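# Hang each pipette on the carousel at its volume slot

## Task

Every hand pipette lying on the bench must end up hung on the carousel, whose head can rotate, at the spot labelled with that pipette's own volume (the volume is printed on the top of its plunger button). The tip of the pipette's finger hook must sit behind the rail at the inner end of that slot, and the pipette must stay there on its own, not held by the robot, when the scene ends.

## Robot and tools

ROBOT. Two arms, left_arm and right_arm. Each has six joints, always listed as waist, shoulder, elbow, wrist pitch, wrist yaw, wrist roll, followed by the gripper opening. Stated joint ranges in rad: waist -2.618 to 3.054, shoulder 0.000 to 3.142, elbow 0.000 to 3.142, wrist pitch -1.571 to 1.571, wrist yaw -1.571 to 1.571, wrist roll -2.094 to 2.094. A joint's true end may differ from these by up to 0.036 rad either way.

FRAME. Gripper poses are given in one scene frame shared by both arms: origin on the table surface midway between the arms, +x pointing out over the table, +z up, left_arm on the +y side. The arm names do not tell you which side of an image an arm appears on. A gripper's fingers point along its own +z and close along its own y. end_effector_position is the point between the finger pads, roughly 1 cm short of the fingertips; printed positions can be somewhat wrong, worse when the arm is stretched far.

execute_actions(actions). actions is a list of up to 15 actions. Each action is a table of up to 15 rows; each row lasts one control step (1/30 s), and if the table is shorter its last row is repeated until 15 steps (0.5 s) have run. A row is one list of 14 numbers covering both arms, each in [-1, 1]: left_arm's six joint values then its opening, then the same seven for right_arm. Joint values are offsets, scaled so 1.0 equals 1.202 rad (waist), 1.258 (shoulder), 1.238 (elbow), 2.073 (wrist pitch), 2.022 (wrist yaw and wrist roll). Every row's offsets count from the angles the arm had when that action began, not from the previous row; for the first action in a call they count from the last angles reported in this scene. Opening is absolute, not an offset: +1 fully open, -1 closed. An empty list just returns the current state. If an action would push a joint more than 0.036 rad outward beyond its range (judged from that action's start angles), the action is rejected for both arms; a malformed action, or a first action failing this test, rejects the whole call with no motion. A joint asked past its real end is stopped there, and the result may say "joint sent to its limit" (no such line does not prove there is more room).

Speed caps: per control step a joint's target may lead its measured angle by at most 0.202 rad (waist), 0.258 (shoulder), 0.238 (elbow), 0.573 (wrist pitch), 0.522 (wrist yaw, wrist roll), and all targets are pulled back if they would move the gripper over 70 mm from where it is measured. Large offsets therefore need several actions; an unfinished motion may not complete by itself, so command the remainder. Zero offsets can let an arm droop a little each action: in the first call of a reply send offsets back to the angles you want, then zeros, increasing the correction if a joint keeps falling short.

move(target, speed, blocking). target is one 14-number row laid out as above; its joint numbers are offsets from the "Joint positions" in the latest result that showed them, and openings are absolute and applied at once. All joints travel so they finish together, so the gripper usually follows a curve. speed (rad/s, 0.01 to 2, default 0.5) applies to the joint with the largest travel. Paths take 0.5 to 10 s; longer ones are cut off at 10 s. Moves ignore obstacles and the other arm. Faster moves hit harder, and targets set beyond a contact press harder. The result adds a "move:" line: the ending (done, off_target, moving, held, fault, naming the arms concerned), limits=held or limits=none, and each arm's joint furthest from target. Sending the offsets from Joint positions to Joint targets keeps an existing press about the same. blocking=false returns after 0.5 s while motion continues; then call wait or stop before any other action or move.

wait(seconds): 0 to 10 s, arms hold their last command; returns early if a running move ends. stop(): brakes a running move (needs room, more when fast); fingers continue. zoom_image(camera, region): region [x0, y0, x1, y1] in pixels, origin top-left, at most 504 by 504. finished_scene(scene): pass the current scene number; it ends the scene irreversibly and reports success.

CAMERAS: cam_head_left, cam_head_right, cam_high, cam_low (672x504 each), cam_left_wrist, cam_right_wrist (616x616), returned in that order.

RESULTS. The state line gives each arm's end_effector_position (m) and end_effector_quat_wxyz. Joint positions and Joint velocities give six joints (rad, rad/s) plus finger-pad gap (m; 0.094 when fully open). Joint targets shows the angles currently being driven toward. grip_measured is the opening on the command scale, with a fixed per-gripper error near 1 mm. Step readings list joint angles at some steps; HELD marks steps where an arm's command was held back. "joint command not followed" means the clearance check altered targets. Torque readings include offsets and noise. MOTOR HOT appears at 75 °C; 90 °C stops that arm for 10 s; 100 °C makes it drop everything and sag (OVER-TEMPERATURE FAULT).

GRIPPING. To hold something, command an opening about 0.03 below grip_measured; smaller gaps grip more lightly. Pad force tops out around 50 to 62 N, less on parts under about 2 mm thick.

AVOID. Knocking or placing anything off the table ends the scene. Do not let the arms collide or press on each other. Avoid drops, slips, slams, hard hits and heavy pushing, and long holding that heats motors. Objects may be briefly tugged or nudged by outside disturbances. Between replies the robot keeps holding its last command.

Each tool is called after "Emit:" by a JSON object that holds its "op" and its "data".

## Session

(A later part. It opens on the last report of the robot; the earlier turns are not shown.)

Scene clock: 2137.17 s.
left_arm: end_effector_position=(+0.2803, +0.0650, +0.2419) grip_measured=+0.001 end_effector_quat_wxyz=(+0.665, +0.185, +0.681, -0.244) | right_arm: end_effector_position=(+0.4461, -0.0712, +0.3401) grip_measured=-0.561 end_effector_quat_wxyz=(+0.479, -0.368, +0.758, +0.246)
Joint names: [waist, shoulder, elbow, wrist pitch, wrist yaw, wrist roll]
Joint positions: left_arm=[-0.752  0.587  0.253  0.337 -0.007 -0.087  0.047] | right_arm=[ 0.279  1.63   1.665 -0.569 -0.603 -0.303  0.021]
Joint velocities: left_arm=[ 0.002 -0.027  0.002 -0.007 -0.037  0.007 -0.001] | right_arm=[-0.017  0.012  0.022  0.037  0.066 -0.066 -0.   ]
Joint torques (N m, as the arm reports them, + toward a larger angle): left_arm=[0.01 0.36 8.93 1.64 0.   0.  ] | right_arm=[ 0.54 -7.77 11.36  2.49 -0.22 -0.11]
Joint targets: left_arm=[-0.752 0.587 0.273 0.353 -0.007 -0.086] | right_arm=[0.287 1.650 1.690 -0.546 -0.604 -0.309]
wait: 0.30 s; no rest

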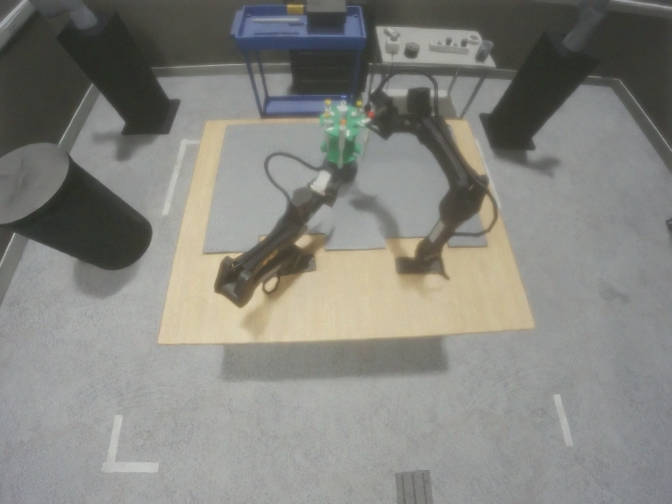

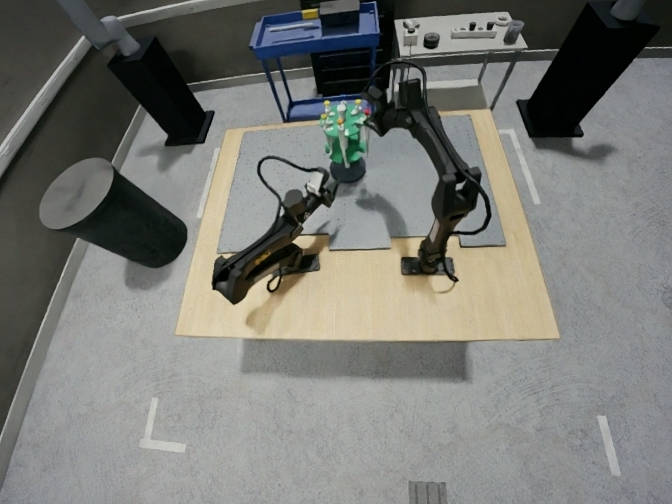

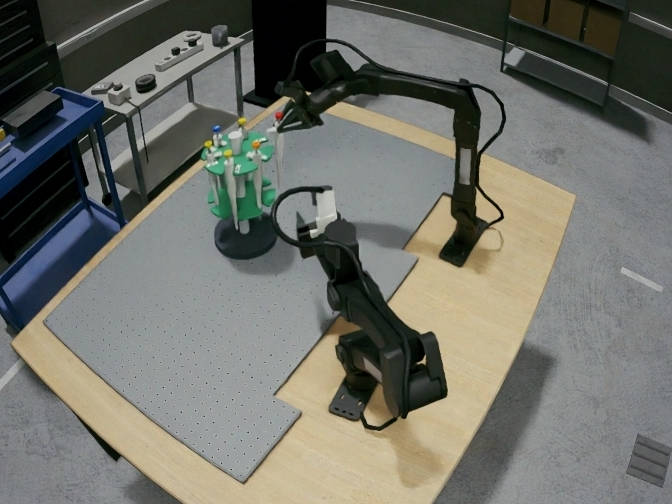

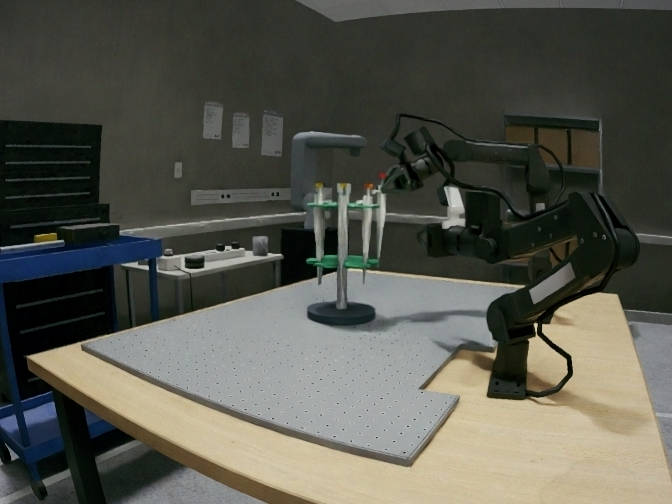

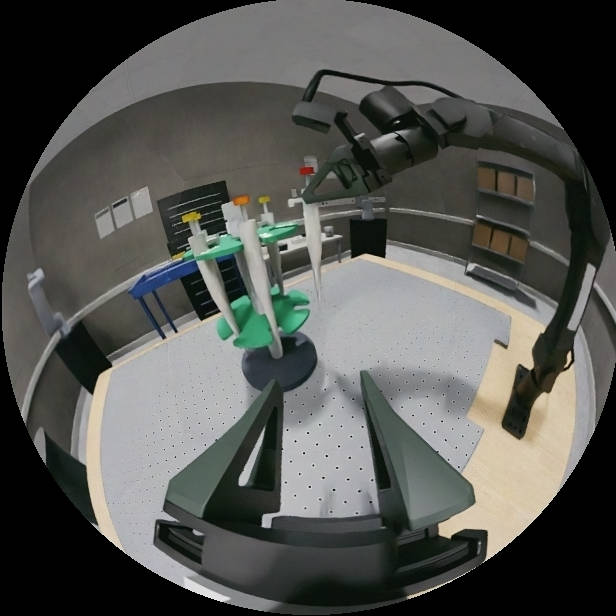

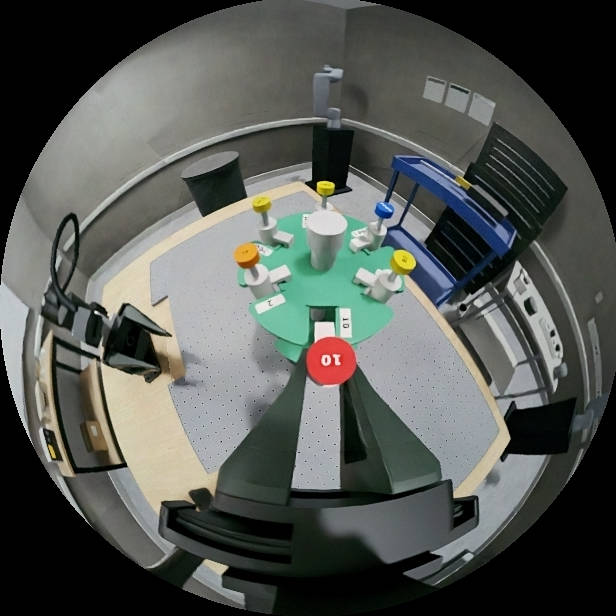

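Emit:
{"op": "execute_actions", "data": {"actions": [[[0,0,0.016,0.008,0,0,0,0.0081,0.0188,0.0323,0.0117,0.0007,0.0038,-0.61],[0,0,0.016,0.008,0,0,0,0.0096,0.0202,0.0340,0.0123,0.0014,0.0041,-0.61],[0,0,0.016,0.008,0,0,0,0.0111,0.0215,0.0356,0.0129,0.0021,0.0044,-0.61],[0,0,0.016,0.008,0,0,0,0.0125,0.0228,0.0373,0.0135,0.0028,0.0047,-0.61],[0,0,0.016,0.008,0,0,0,0.0140,0.0242,0.0389,0.0142,0.0035,0.0050,-0.61],[0,0,0.016,0.008,0,0,0,0.0155,0.0255,0.0405,0.0148,0.0041,0.0053,-0.61],[0,0,0.016,0.008,0,0,0,0.0170,0.0268,0.0422,0.0154,0.0048,0.0056,-0.61],[0,0,0.016,0.008,0,0,0,0.0184,0.0281,0.0438,0.0160,0.0055,0.0059,-0.61],[0,0,0.016,0.008,0,0,0,0.0199,0.0295,0.0455,0.0166,0.0062,0.0062,-0.61],[0,0,0.016,0.008,0,0,0,0.0214,0.0308,0.0471,0.0172,0.0069,0.0065,-0.61],[0,0,0.016,0.008,0,0,0,0.0228,0.0321,0.0487,0.0178,0.0076,0.0068,-0.61],[0,0,0.016,0.008,0,0,0,0.0243,0.0335,0.0504,0.0184,0.0083,0.0071,-0.61],[0,0,0.016,0.008,0,0,0,0.0258,0.0348,0.0520,0.0190,0.0090,0.0074,-0.61],[0,0,0.016,0.008,0,0,0,0.0272,0.0361,0.0537,0.0196,0.0097,0.0077,-0.61],[0,0,0.016,0.008,0,0,0,0.0287,0.0374,0.0553,0.0203,0.0104,0.0080,-0.61]],[[0,0,0.016,0.008,0,0,0,0.0115,0.0102,0.0363,0.0141,0.0032,0.0048,-0.61],[0,0,0.016,0.008,0,0,0,0.0129,0.0123,0.0380,0.0147,0.0039,0.0051,-0.61],[0,0,0.016,0.008,0,0,0,0.0144,0.0145,0.0396,0.0153,0.0046,0.0054,-0.61],[0,0,0.016,0.008,0,0,0,0.0159,0.0167,0.0413,0.0159,0.0053,0.0057,-0.61],[0,0,0.016,0.008,0,0,0,0.0174,0.0189,0.0429,0.0166,0.0060,0.0060,-0.61],[0,0,0.016,0.008,0,0,0,0.0188,0.0210,0.0445,0.0172,0.0066,0.0063,-0.61],[0,0,0.016,0.008,0,0,0,0.0203,0.0232,0.0462,0.0178,0.0073,0.0066,-0.61],[0,0,0.016,0.008,0,0,0,0.0218,0.0254,0.0478,0.0184,0.0080,0.0069,-0.61],[0,0,0.016,0.008,0,0,0,0.0232,0.0275,0.0495,0.0190,0.0087,0.0072,-0.61],[0,0,0.016,0.008,0,0,0,0.0247,0.0297,0.0511,0.0196,0.0094,0.0075,-0.61],[0,0,0.016,0.008,0,0,0,0.0262,0.0319,0.0527,0.0202,0.0101,0.0078,-0.61],[0,0,0.016,0.008,0,0,0,0.0276,0.0340,0.0544,0.0208,0.0108,0.0081,-0.61],[0,0,0.016,0.008,0,0,0,0.0291,0.0362,0.0560,0.0214,0.0115,0.0084,-0.61],[0,0,0.016,0.008,0,0,0,0.0306,0.0384,0.0577,0.0220,0.0122,0.0087,-0.61],[0,0,0.016,0.008,0,0,0,0.0320,0.0405,0.0593,0.0227,0.0129,0.0090,-0.61]]]}}

Emit:
{"op": "wait", "data": {"seconds": 0.3}}

Emit:
{"op": "zoom_image", "data": {"camera": "cam_right_wrist", "region": [210, 180, 450, 420]}}

Emit:
{"op": "zoom_image", "data": {"camera": "cam_left_wrist", "region": [200, 130, 400, 360]}}

Scene clock: 2190.23 s.
left_arm: end_effector_position=(+0.2803, +0.0650, +0.2419) grip_measured=+0.001 end_effector_quat_wxyz=(+0.665, +0.185, +0.681, -0.244) | right_arm: end_effector_position=(+0.4610, -0.0486, +0.3375) grip_measured=-0.561 end_effector_quat_wxyz=(+0.482, -0.375, +0.753, +0.245)
Joint names: [waist, shoulder, elbow, wrist pitch, wrist yaw, wrist roll]
Joint positions: left_arm=[-0.752  0.587  0.253  0.337 -0.007 -0.087  0.047] | right_arm=[ 0.327  1.704  1.728 -0.539 -0.568 -0.288  0.021]
Joint velocities: left_arm=[-0.007 -0.012 -0.017  0.022  0.007 -0.051 -0.   ] | right_arm=[0.056 0.09  0.056 0.051 0.066 0.066 0.   ]
Joint torques (N m, as the arm reports them, + toward a larger angle): left_arm=[0.   0.37 8.94 1.64 0.   0.  ] | right_arm=[ 0.66 -9.7  12.3   2.52 -0.2   0.09]
Joint targets: left_arm=[-0.752 0.587 0.273 0.353 -0.007 -0.087] | right_arm=[0.340 1.717 1.767 -0.510 -0.561 -0.278]
Step readings (joint positions; steps 1 to 15: 1st action; 16 to 30: 2nd action):
0: left_arm=[-0.752 0.587 0.253 0.337 -0.007 -0.087] | right_arm=[0.279 1.630 1.665 -0.569 -0.603 -0.303]
1: left_arm=[-0.752 0.587 0.253 0.337 -0.007 -0.087] | right_arm=[0.279 1.631 1.665 -0.569 -0.603 -0.303]
2: left_arm=[-0.752 0.587 0.253 0.337 -0.007 -0.087] | right_arm=[0.279 1.634 1.668 -0.569 -0.603 -0.303]
4: left_arm=[-0.752 0.587 0.253 0.337 -0.007 -0.087] | right_arm=[0.280 1.642 1.674 -0.566 -0.601 -0.302]
8: left_arm=[-0.752 0.587 0.253 0.337 -0.007 -0.087] | right_arm=[0.287 1.655 1.680 -0.563 -0.596 -0.300]
15: left_arm=[-0.752 0.587 0.253 0.337 -0.007 -0.087] | right_arm=[0.301 1.667 1.694 -0.557 -0.587 -0.296]
16: left_arm=[-0.752 0.587 0.253 0.337 -0.007 -0.087] | right_arm=[0.303 1.668 1.697 -0.556 -0.586 -0.296]
17: left_arm=[-0.752 0.587 0.253 0.337 -0.007 -0.087] | right_arm=[0.305 1.670 1.700 -0.556 -0.585 -0.295]
19: left_arm=[-0.752 0.587 0.253 0.337 -0.007 -0.087] | right_arm=[0.308 1.673 1.706 -0.552 -0.582 -0.294]
23: left_arm=[-0.752 0.587 0.253 0.337 -0.007 -0.087] | right_arm=[0.314 1.682 1.716 -0.546 -0.577 -0.292]
30: Joint positions above

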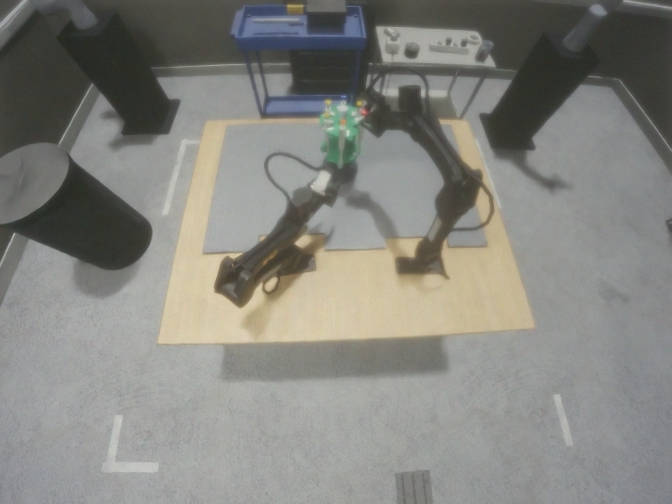

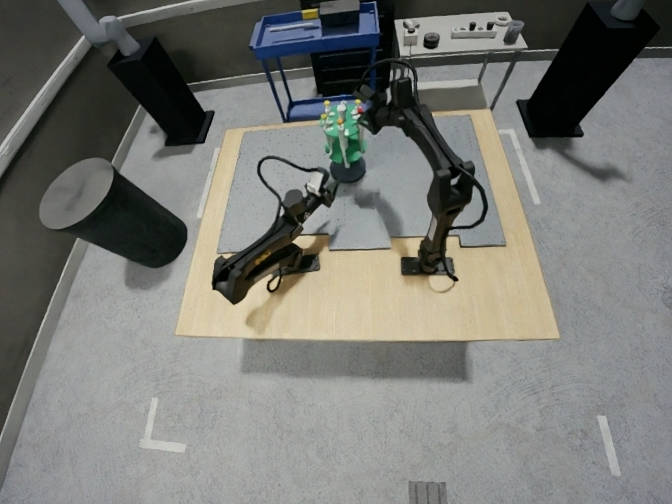

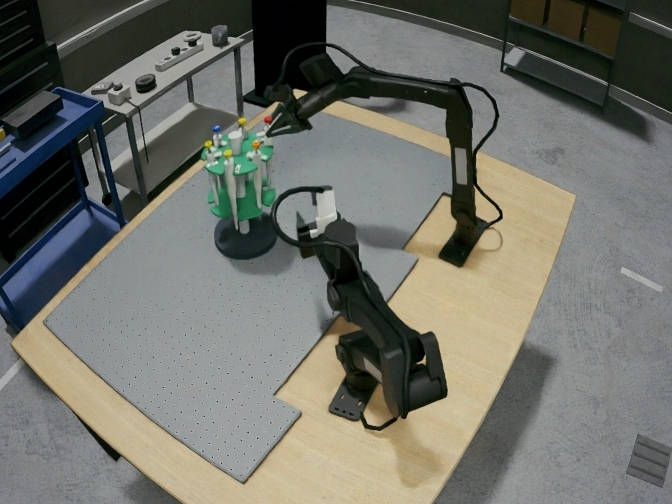

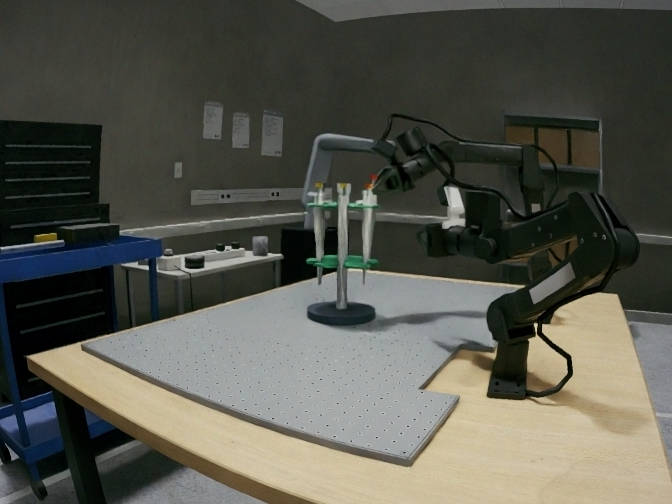

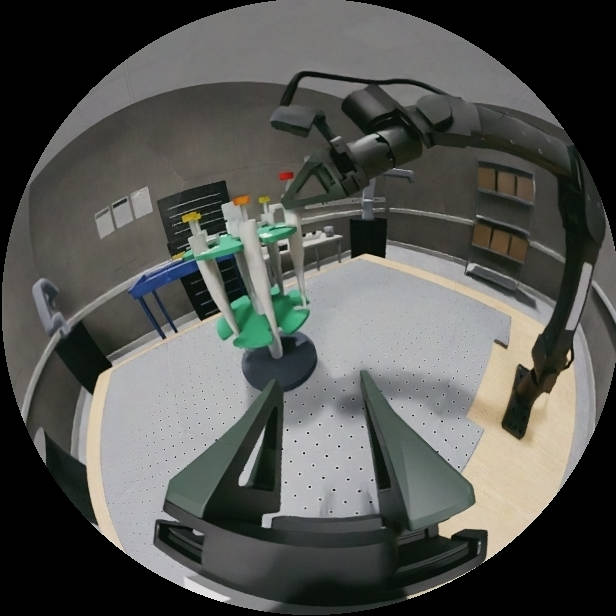

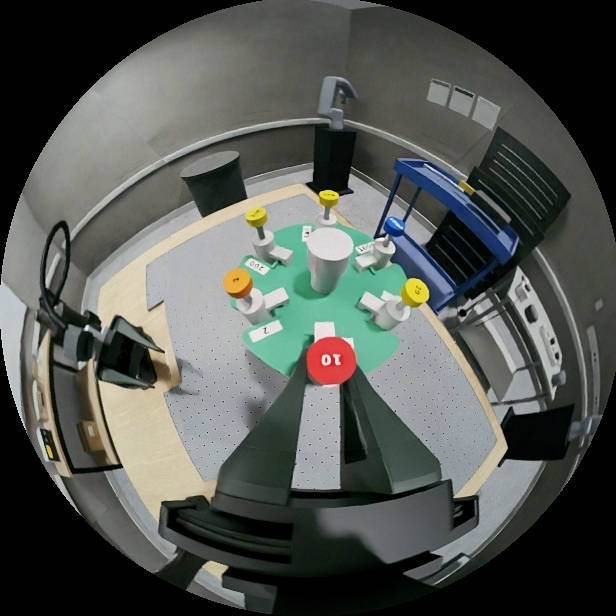

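Scene clock: 2190.53 s.
left_arm: end_effector_position=(+0.2803, +0.0650, +0.2419) grip_measured=+0.001 end_effector_quat_wxyz=(+0.665, +0.185, +0.681, -0.244) | right_arm: end_effector_position=(+0.4626, -0.0467, +0.3354) grip_measured=-0.561 end_effector_quat_wxyz=(+0.481, -0.375, +0.754, +0.245)
Joint names: [waist, shoulder, elbow, wrist pitch, wrist yaw, wrist roll]
Joint positions: left_arm=[-0.752  0.587  0.253  0.337 -0.007 -0.087  0.047] | right_arm=[ 0.331  1.712  1.731 -0.536 -0.564 -0.285  0.021]
Joint velocities: left_arm=[-0.007 -0.007  0.012  0.007 -0.007 -0.037 -0.   ] | right_arm=[-0.007 -0.002  0.007 -0.022 -0.081  0.022 -0.001]
Joint torques (N m, as the arm reports them, + toward a larger angle): left_arm=[0.   0.37 8.92 1.63 0.   0.  ] | right_arm=[ 0.68 -9.9  12.37  2.52 -0.18  0.09]
Joint targets: left_arm=[-0.752 0.587 0.273 0.353 -0.007 -0.087] | right_arm=[0.340 1.718 1.767 -0.510 -0.561 -0.278]
wait: 0.30 s; at rest by 0.27 s

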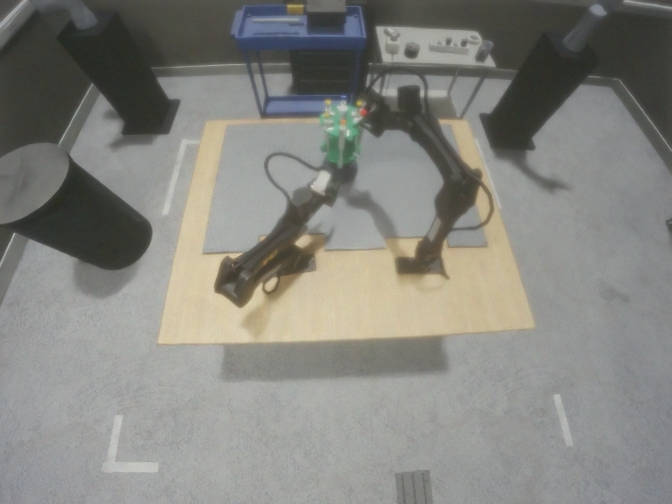

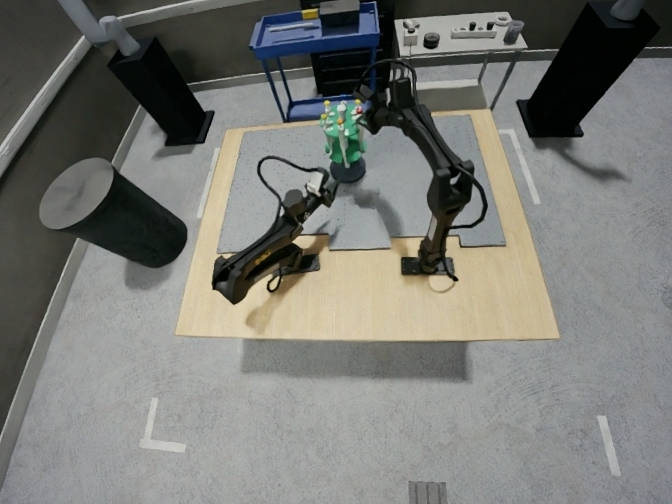

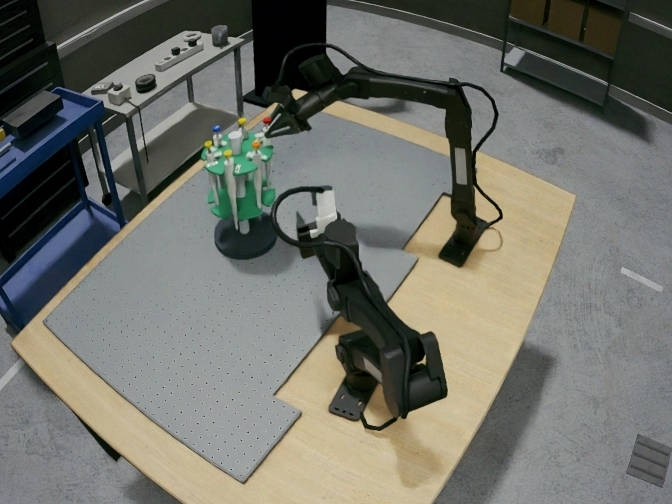

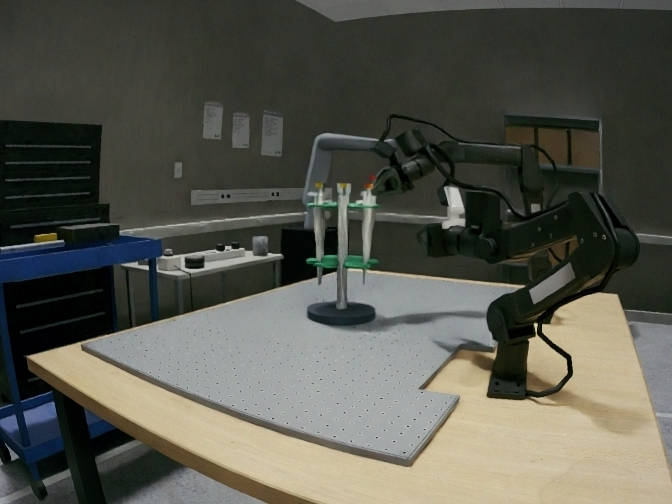

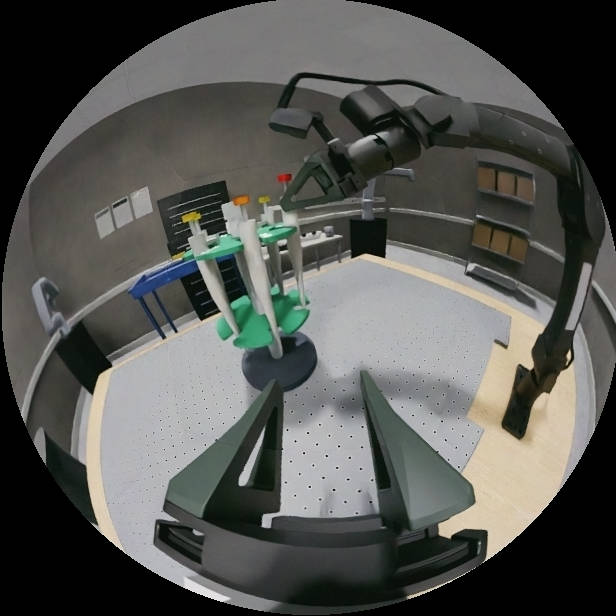

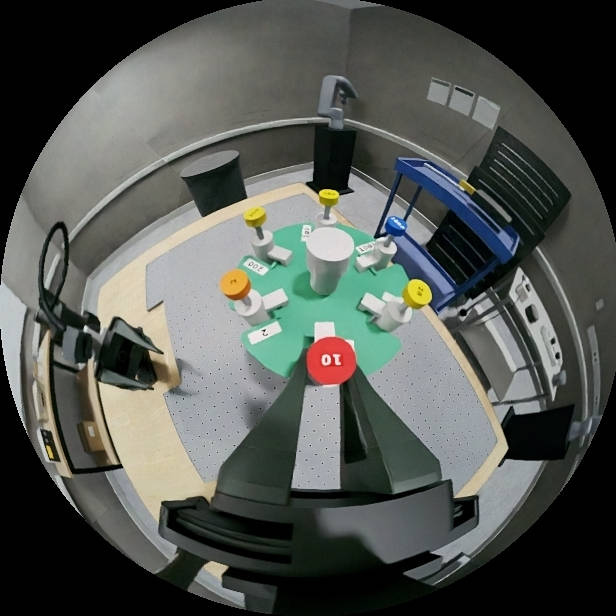

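Region (210, 180, 450, 420) of cam_right_wrist's 616x616 image, scaled by 2.100, with more detail than that image has.

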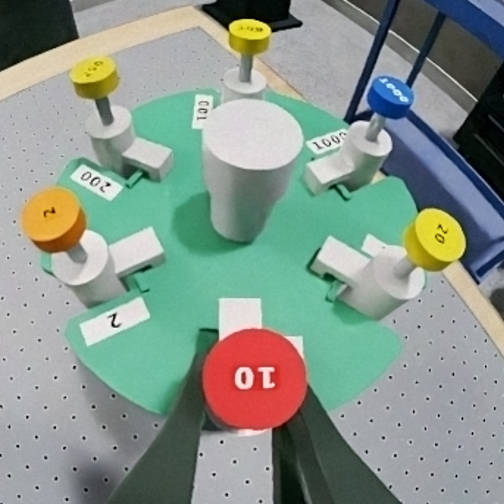

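Region (200, 130, 400, 360) of cam_left_wrist's 616x616 image, scaled by 2.191, with more detail than that image has; it fills the left 438 columns of this view, and the rest is white.

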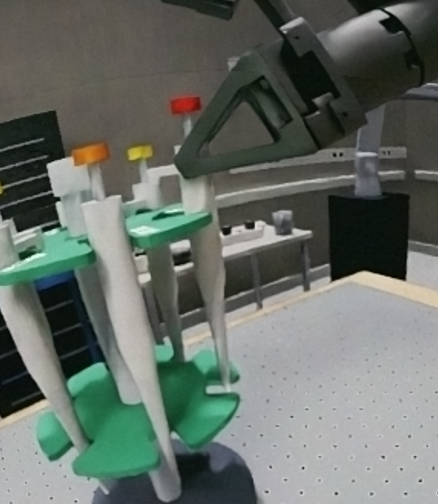

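Emit:
{"op": "zoom_image", "data": {"camera": "cam_left_wrist", "region": [230, 170, 330, 260]}}

Emit:
{"op": "zoom_image", "data": {"camera": "cam_left_wrist", "region": [250, 260, 340, 340]}}

Region (230, 170, 330, 260) of cam_left_wrist's 616x616 image, scaled by 5.040, with more detail than that image has; it fills the top 454 rows of this view, and the rest is white.

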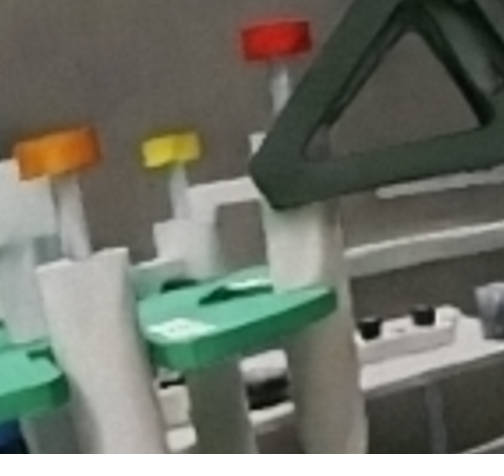

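Region (250, 260, 340, 340) of cam_left_wrist's 616x616 image, scaled by 5.600, with more detail than that image has.

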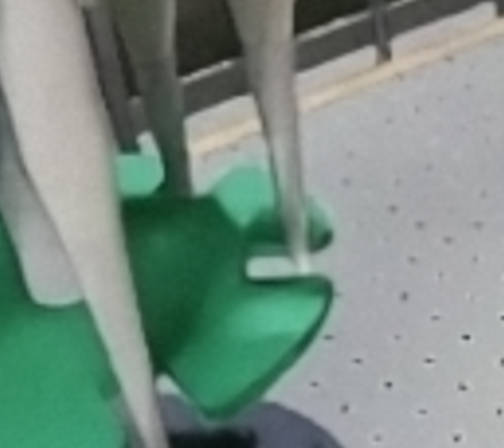

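Emit:
{"op": "execute_actions", "data": {"actions": [[[0,0,0.016,0.008,0,0,0,0.0080,0.0110,0.010,0.0125,0.0015,0.0038,-0.61],[0,0,0.016,0.008,0,0,0,0.0095,0.0130,0.004,0.0135,0.0025,0.0042,-0.61],[0,0,0.016,0.008,0,0,0,0.0110,0.0150,-0.002,0.0145,0.0035,0.0046,-0.61],[0,0,0.016,0.008,0,0,0,0.0125,0.0170,-0.006,0.0160,0.0045,0.0050,-0.61],[0,0,0.016,0.008,0,0,0,0.0140,0.0185,-0.009,0.0175,0.0055,0.0055,-0.61],[0,0,0.016,0.008,0,0,0,0.0155,0.0190,-0.012,0.0190,0.0065,0.0060,-0.61],[0,0,0.016,0.008,0,0,0,0.0170,0.0190,-0.015,0.0210,0.0075,0.0065,-0.61],[0,0,0.016,0.008,0,0,0,0.0185,0.0190,-0.018,0.0230,0.0085,0.0070,-0.61],[0,0,0.016,0.008,0,0,0,0.0200,0.0190,-0.021,0.0250,0.0092,0.0075,-0.61],[0,0,0.016,0.008,0,0,0,0.0210,0.0190,-0.023,0.0270,0.0098,0.0080,-0.61],[0,0,0.016,0.008,0,0,0,0.0220,0.0190,-0.025,0.0290,0.0100,0.0084,-0.61],[0,0,0.016,0.008,0,0,0,0.0220,0.0190,-0.027,0.0305,0.0100,0.0084,-0.61],[0,0,0.016,0.008,0,0,0,0.0220,0.0190,-0.029,0.0320,0.0100,0.0084,-0.61],[0,0,0.016,0.008,0,0,0,0.0220,0.0190,-0.030,0.0330,0.0100,0.0084,-0.61],[0,0,0.016,0.008,0,0,0,0.0220,0.0190,-0.030,0.0335,0.0100,0.0084,-0.61]]]}}

Emit:
{"op": "wait", "data": {"seconds": 0.3}}

Emit:
{"op": "zoom_image", "data": {"camera": "cam_left_wrist", "region": [230, 170, 330, 260]}}

Emit:
{"op": "zoom_image", "data": {"camera": "cam_left_wrist", "region": [250, 260, 340, 340]}}

Emit:
{"op": "zoom_image", "data": {"camera": "cam_right_wrist", "region": [210, 180, 450, 420]}}

Scene clock: 2233.93 s.
left_arm: end_effector_position=(+0.2803, +0.0650, +0.2419) grip_measured=+0.001 end_effector_quat_wxyz=(+0.665, +0.185, +0.681, -0.244) | right_arm: end_effector_position=(+0.4669, -0.0399, +0.3195) grip_measured=-0.561 end_effector_quat_wxyz=(+0.474, -0.373, +0.760, +0.243)
Joint names: [waist, shoulder, elbow, wrist pitch, wrist yaw, wrist roll]
Joint positions: left_arm=[-0.752  0.587  0.253  0.337 -0.007 -0.087  0.047] | right_arm=[ 0.348  1.73   1.701 -0.501 -0.545 -0.277  0.021]
Joint velocities: left_arm=[-0.007 -0.022  0.017 -0.081  0.022 -0.022 -0.   ] | right_arm=[ 0.007  0.012 -0.061  0.11  -0.007 -0.066 -0.   ]
Joint torques (N m, as the arm reports them, + toward a larger angle): left_arm=[ 0.01  0.38  8.91  1.64  0.   -0.01] | right_arm=[  0.79 -10.44   8.93   2.57  -0.21   0.06]
Joint targets: left_arm=[-0.752 0.587 0.273 0.353 -0.007 -0.087] | right_arm=[0.358 1.736 1.694 -0.466 -0.544 -0.268]
Step readings (joint positions):
0: left_arm=[-0.752 0.587 0.253 0.337 -0.007 -0.087] | right_arm=[0.331 1.712 1.731 -0.536 -0.564 -0.285]
1: left_arm=[-0.752 0.587 0.253 0.337 -0.007 -0.087] | right_arm=[0.331 1.712 1.731 -0.536 -0.564 -0.285]
2: left_arm=[-0.752 0.587 0.253 0.337 -0.007 -0.087] | right_arm=[0.331 1.712 1.731 -0.536 -0.564 -0.284]
4: left_arm=[-0.752 0.587 0.253 0.337 -0.007 -0.087] | right_arm=[0.332 1.713 1.731 -0.534 -0.562 -0.284]
8: left_arm=[-0.752 0.587 0.253 0.337 -0.007 -0.087] | right_arm=[0.340 1.722 1.728 -0.521 -0.555 -0.281]
15: Joint positions above

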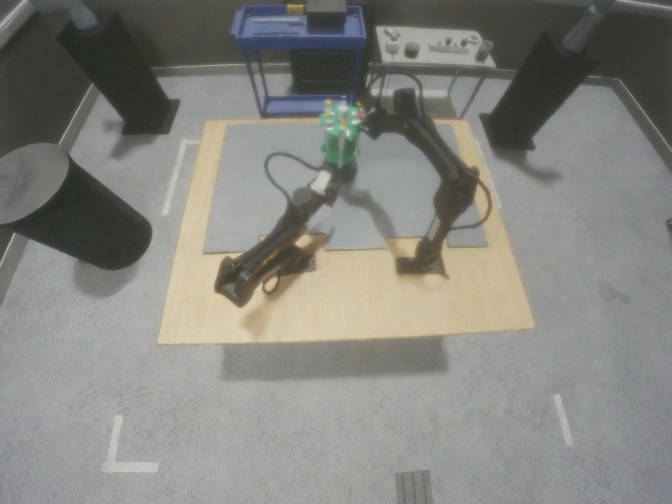

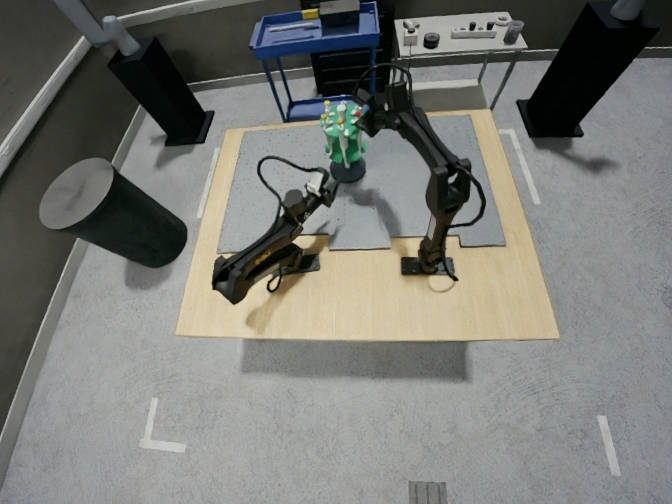

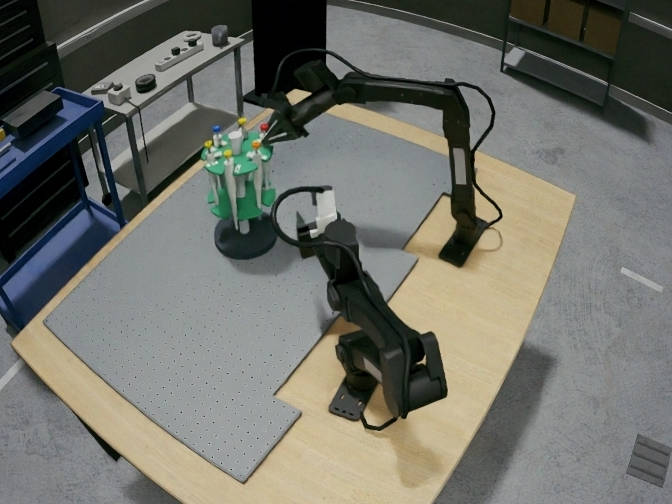

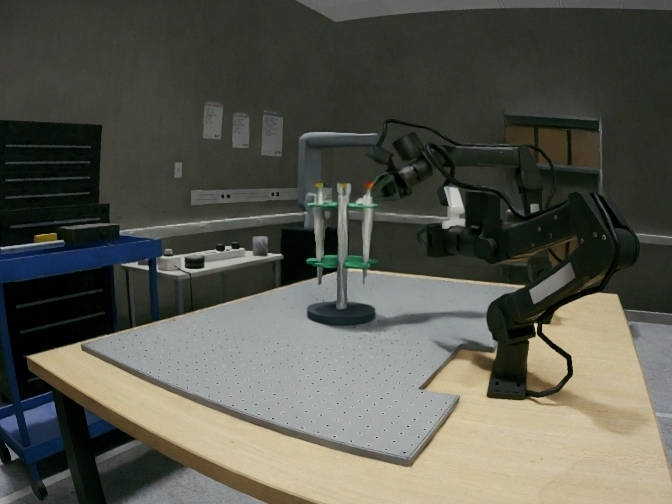

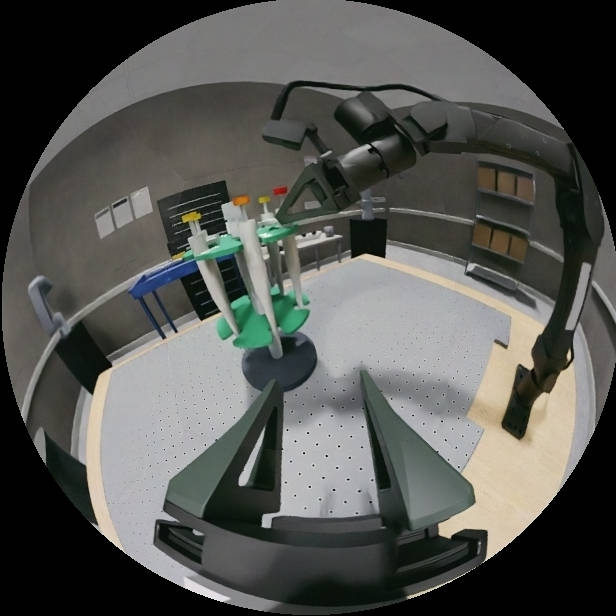

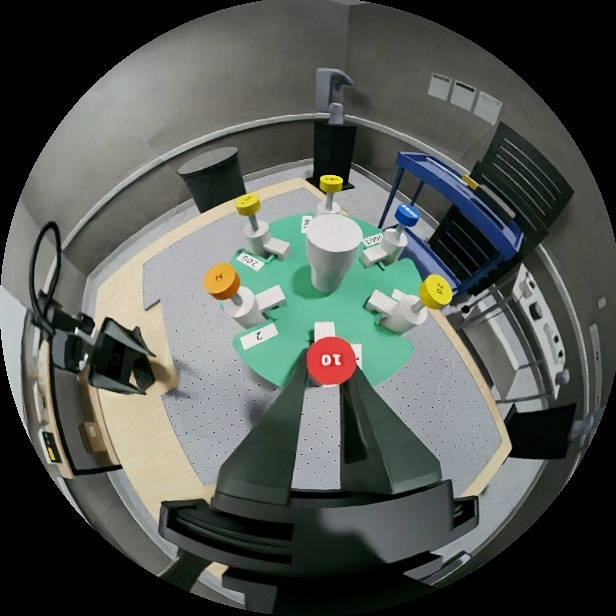

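Scene clock: 2234.23 s.
left_arm: end_effector_position=(+0.2803, +0.0650, +0.2419) grip_measured=+0.001 end_effector_quat_wxyz=(+0.665, +0.185, +0.681, -0.244) | right_arm: end_effector_position=(+0.4680, -0.0394, +0.3198) grip_measured=-0.561 end_effector_quat_wxyz=(+0.476, -0.373, +0.758, +0.243)
Joint names: [waist, shoulder, elbow, wrist pitch, wrist yaw, wrist roll]
Joint positions: left_arm=[-0.752  0.587  0.253  0.337 -0.007 -0.087  0.047] | right_arm=[ 0.348  1.731  1.699 -0.492 -0.544 -0.276  0.021]
Joint velocities: left_arm=[ 0.002  0.012  0.002 -0.007 -0.095  0.007 -0.   ] | right_arm=[-0.017  0.002 -0.012  0.022  0.066 -0.081  0.   ]
Joint torques (N m, as the arm reports them, + toward a larger angle): left_arm=[0.   0.37 8.92 1.64 0.   0.  ] | right_arm=[  0.75 -10.37   8.91   2.52  -0.18   0.08]
Joint targets: left_arm=[-0.752 0.587 0.273 0.353 -0.007 -0.087] | right_arm=[0.358 1.736 1.694 -0.466 -0.544 -0.268]
wait: 0.30 s; no rest

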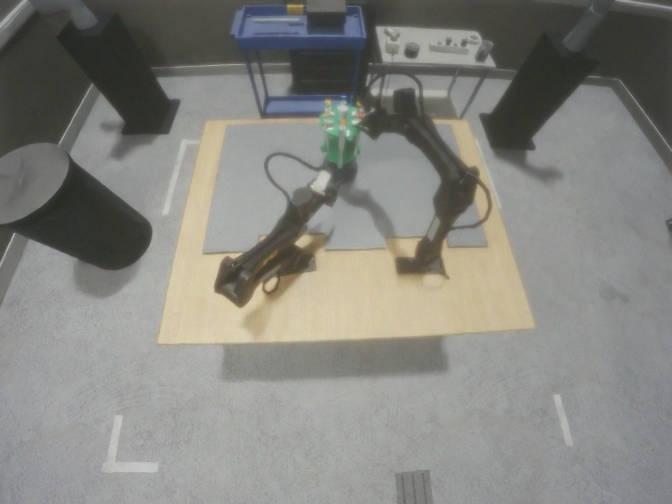

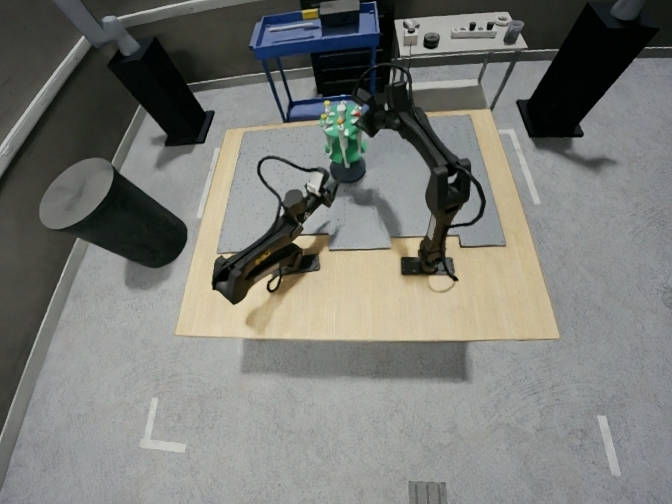

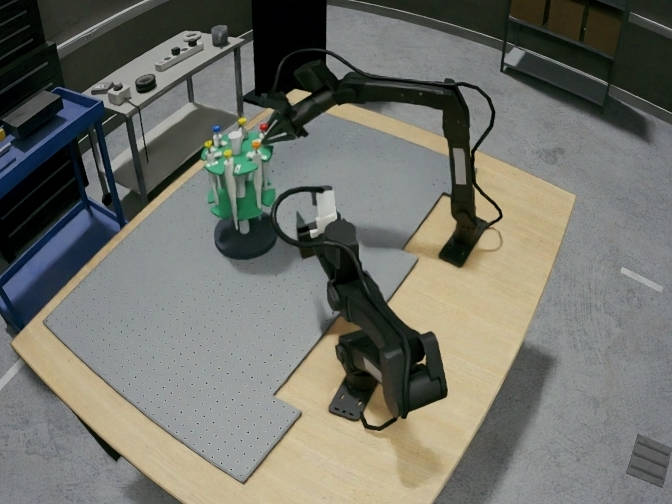

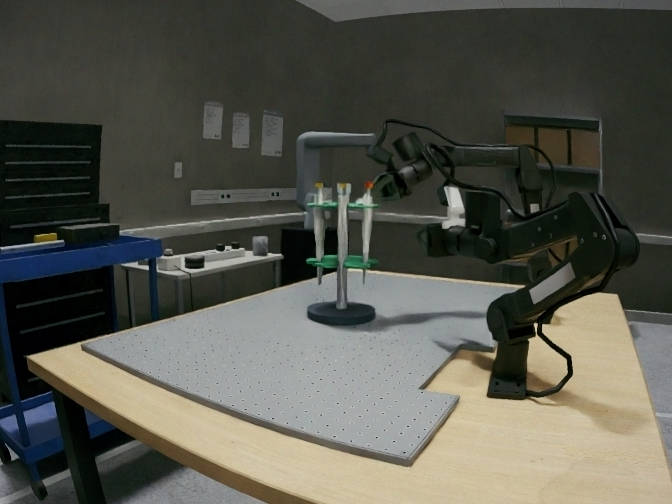

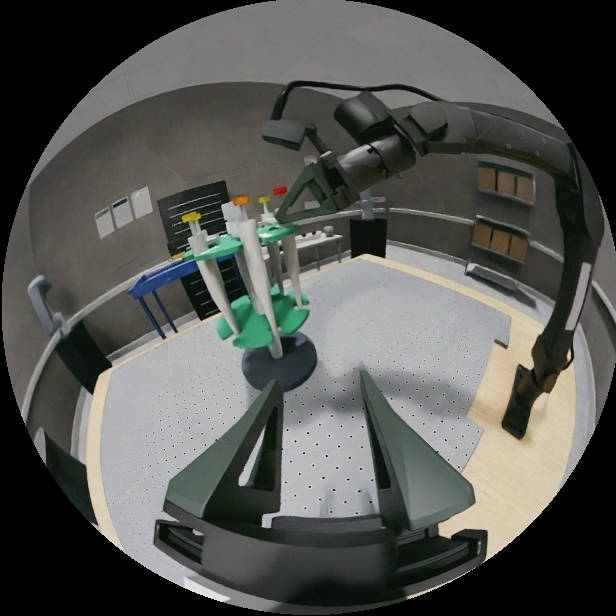

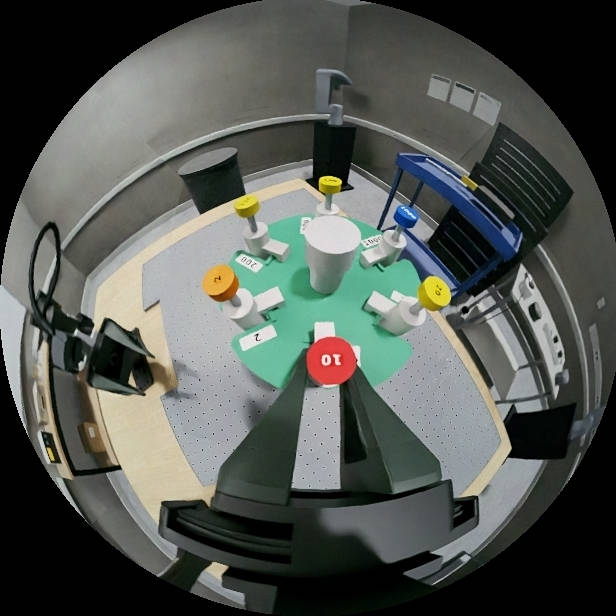

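Region (230, 170, 330, 260) of cam_left_wrist's 616x616 image, scaled by 5.040, with more detail than that image has; it fills the top 454 rows of this view, and the rest is white.

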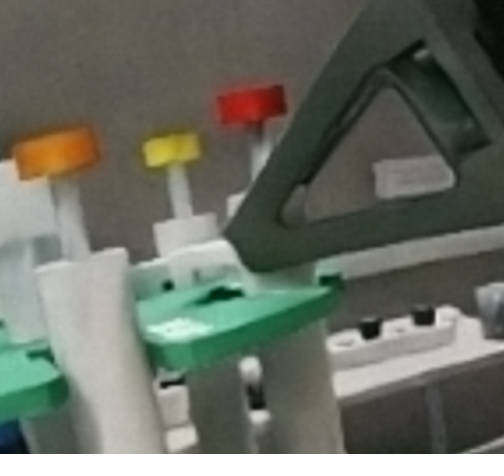

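Region (250, 260, 340, 340) of cam_left_wrist's 616x616 image, scaled by 5.600, with more detail than that image has.

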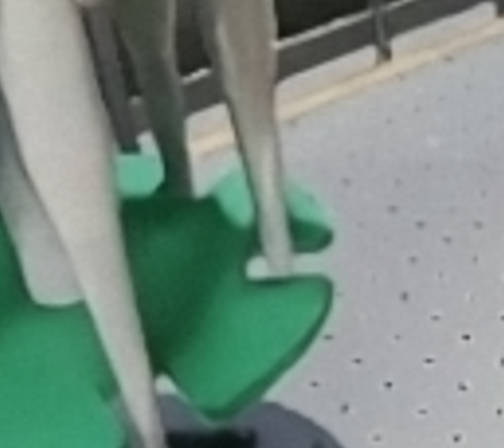

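Region (210, 180, 450, 420) of cam_right_wrist's 616x616 image, scaled by 2.100, with more detail than that image has.

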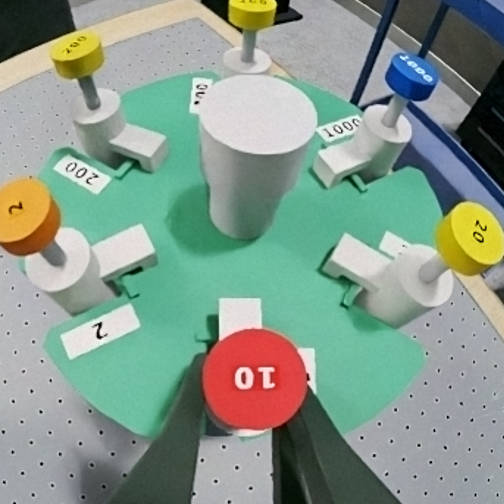

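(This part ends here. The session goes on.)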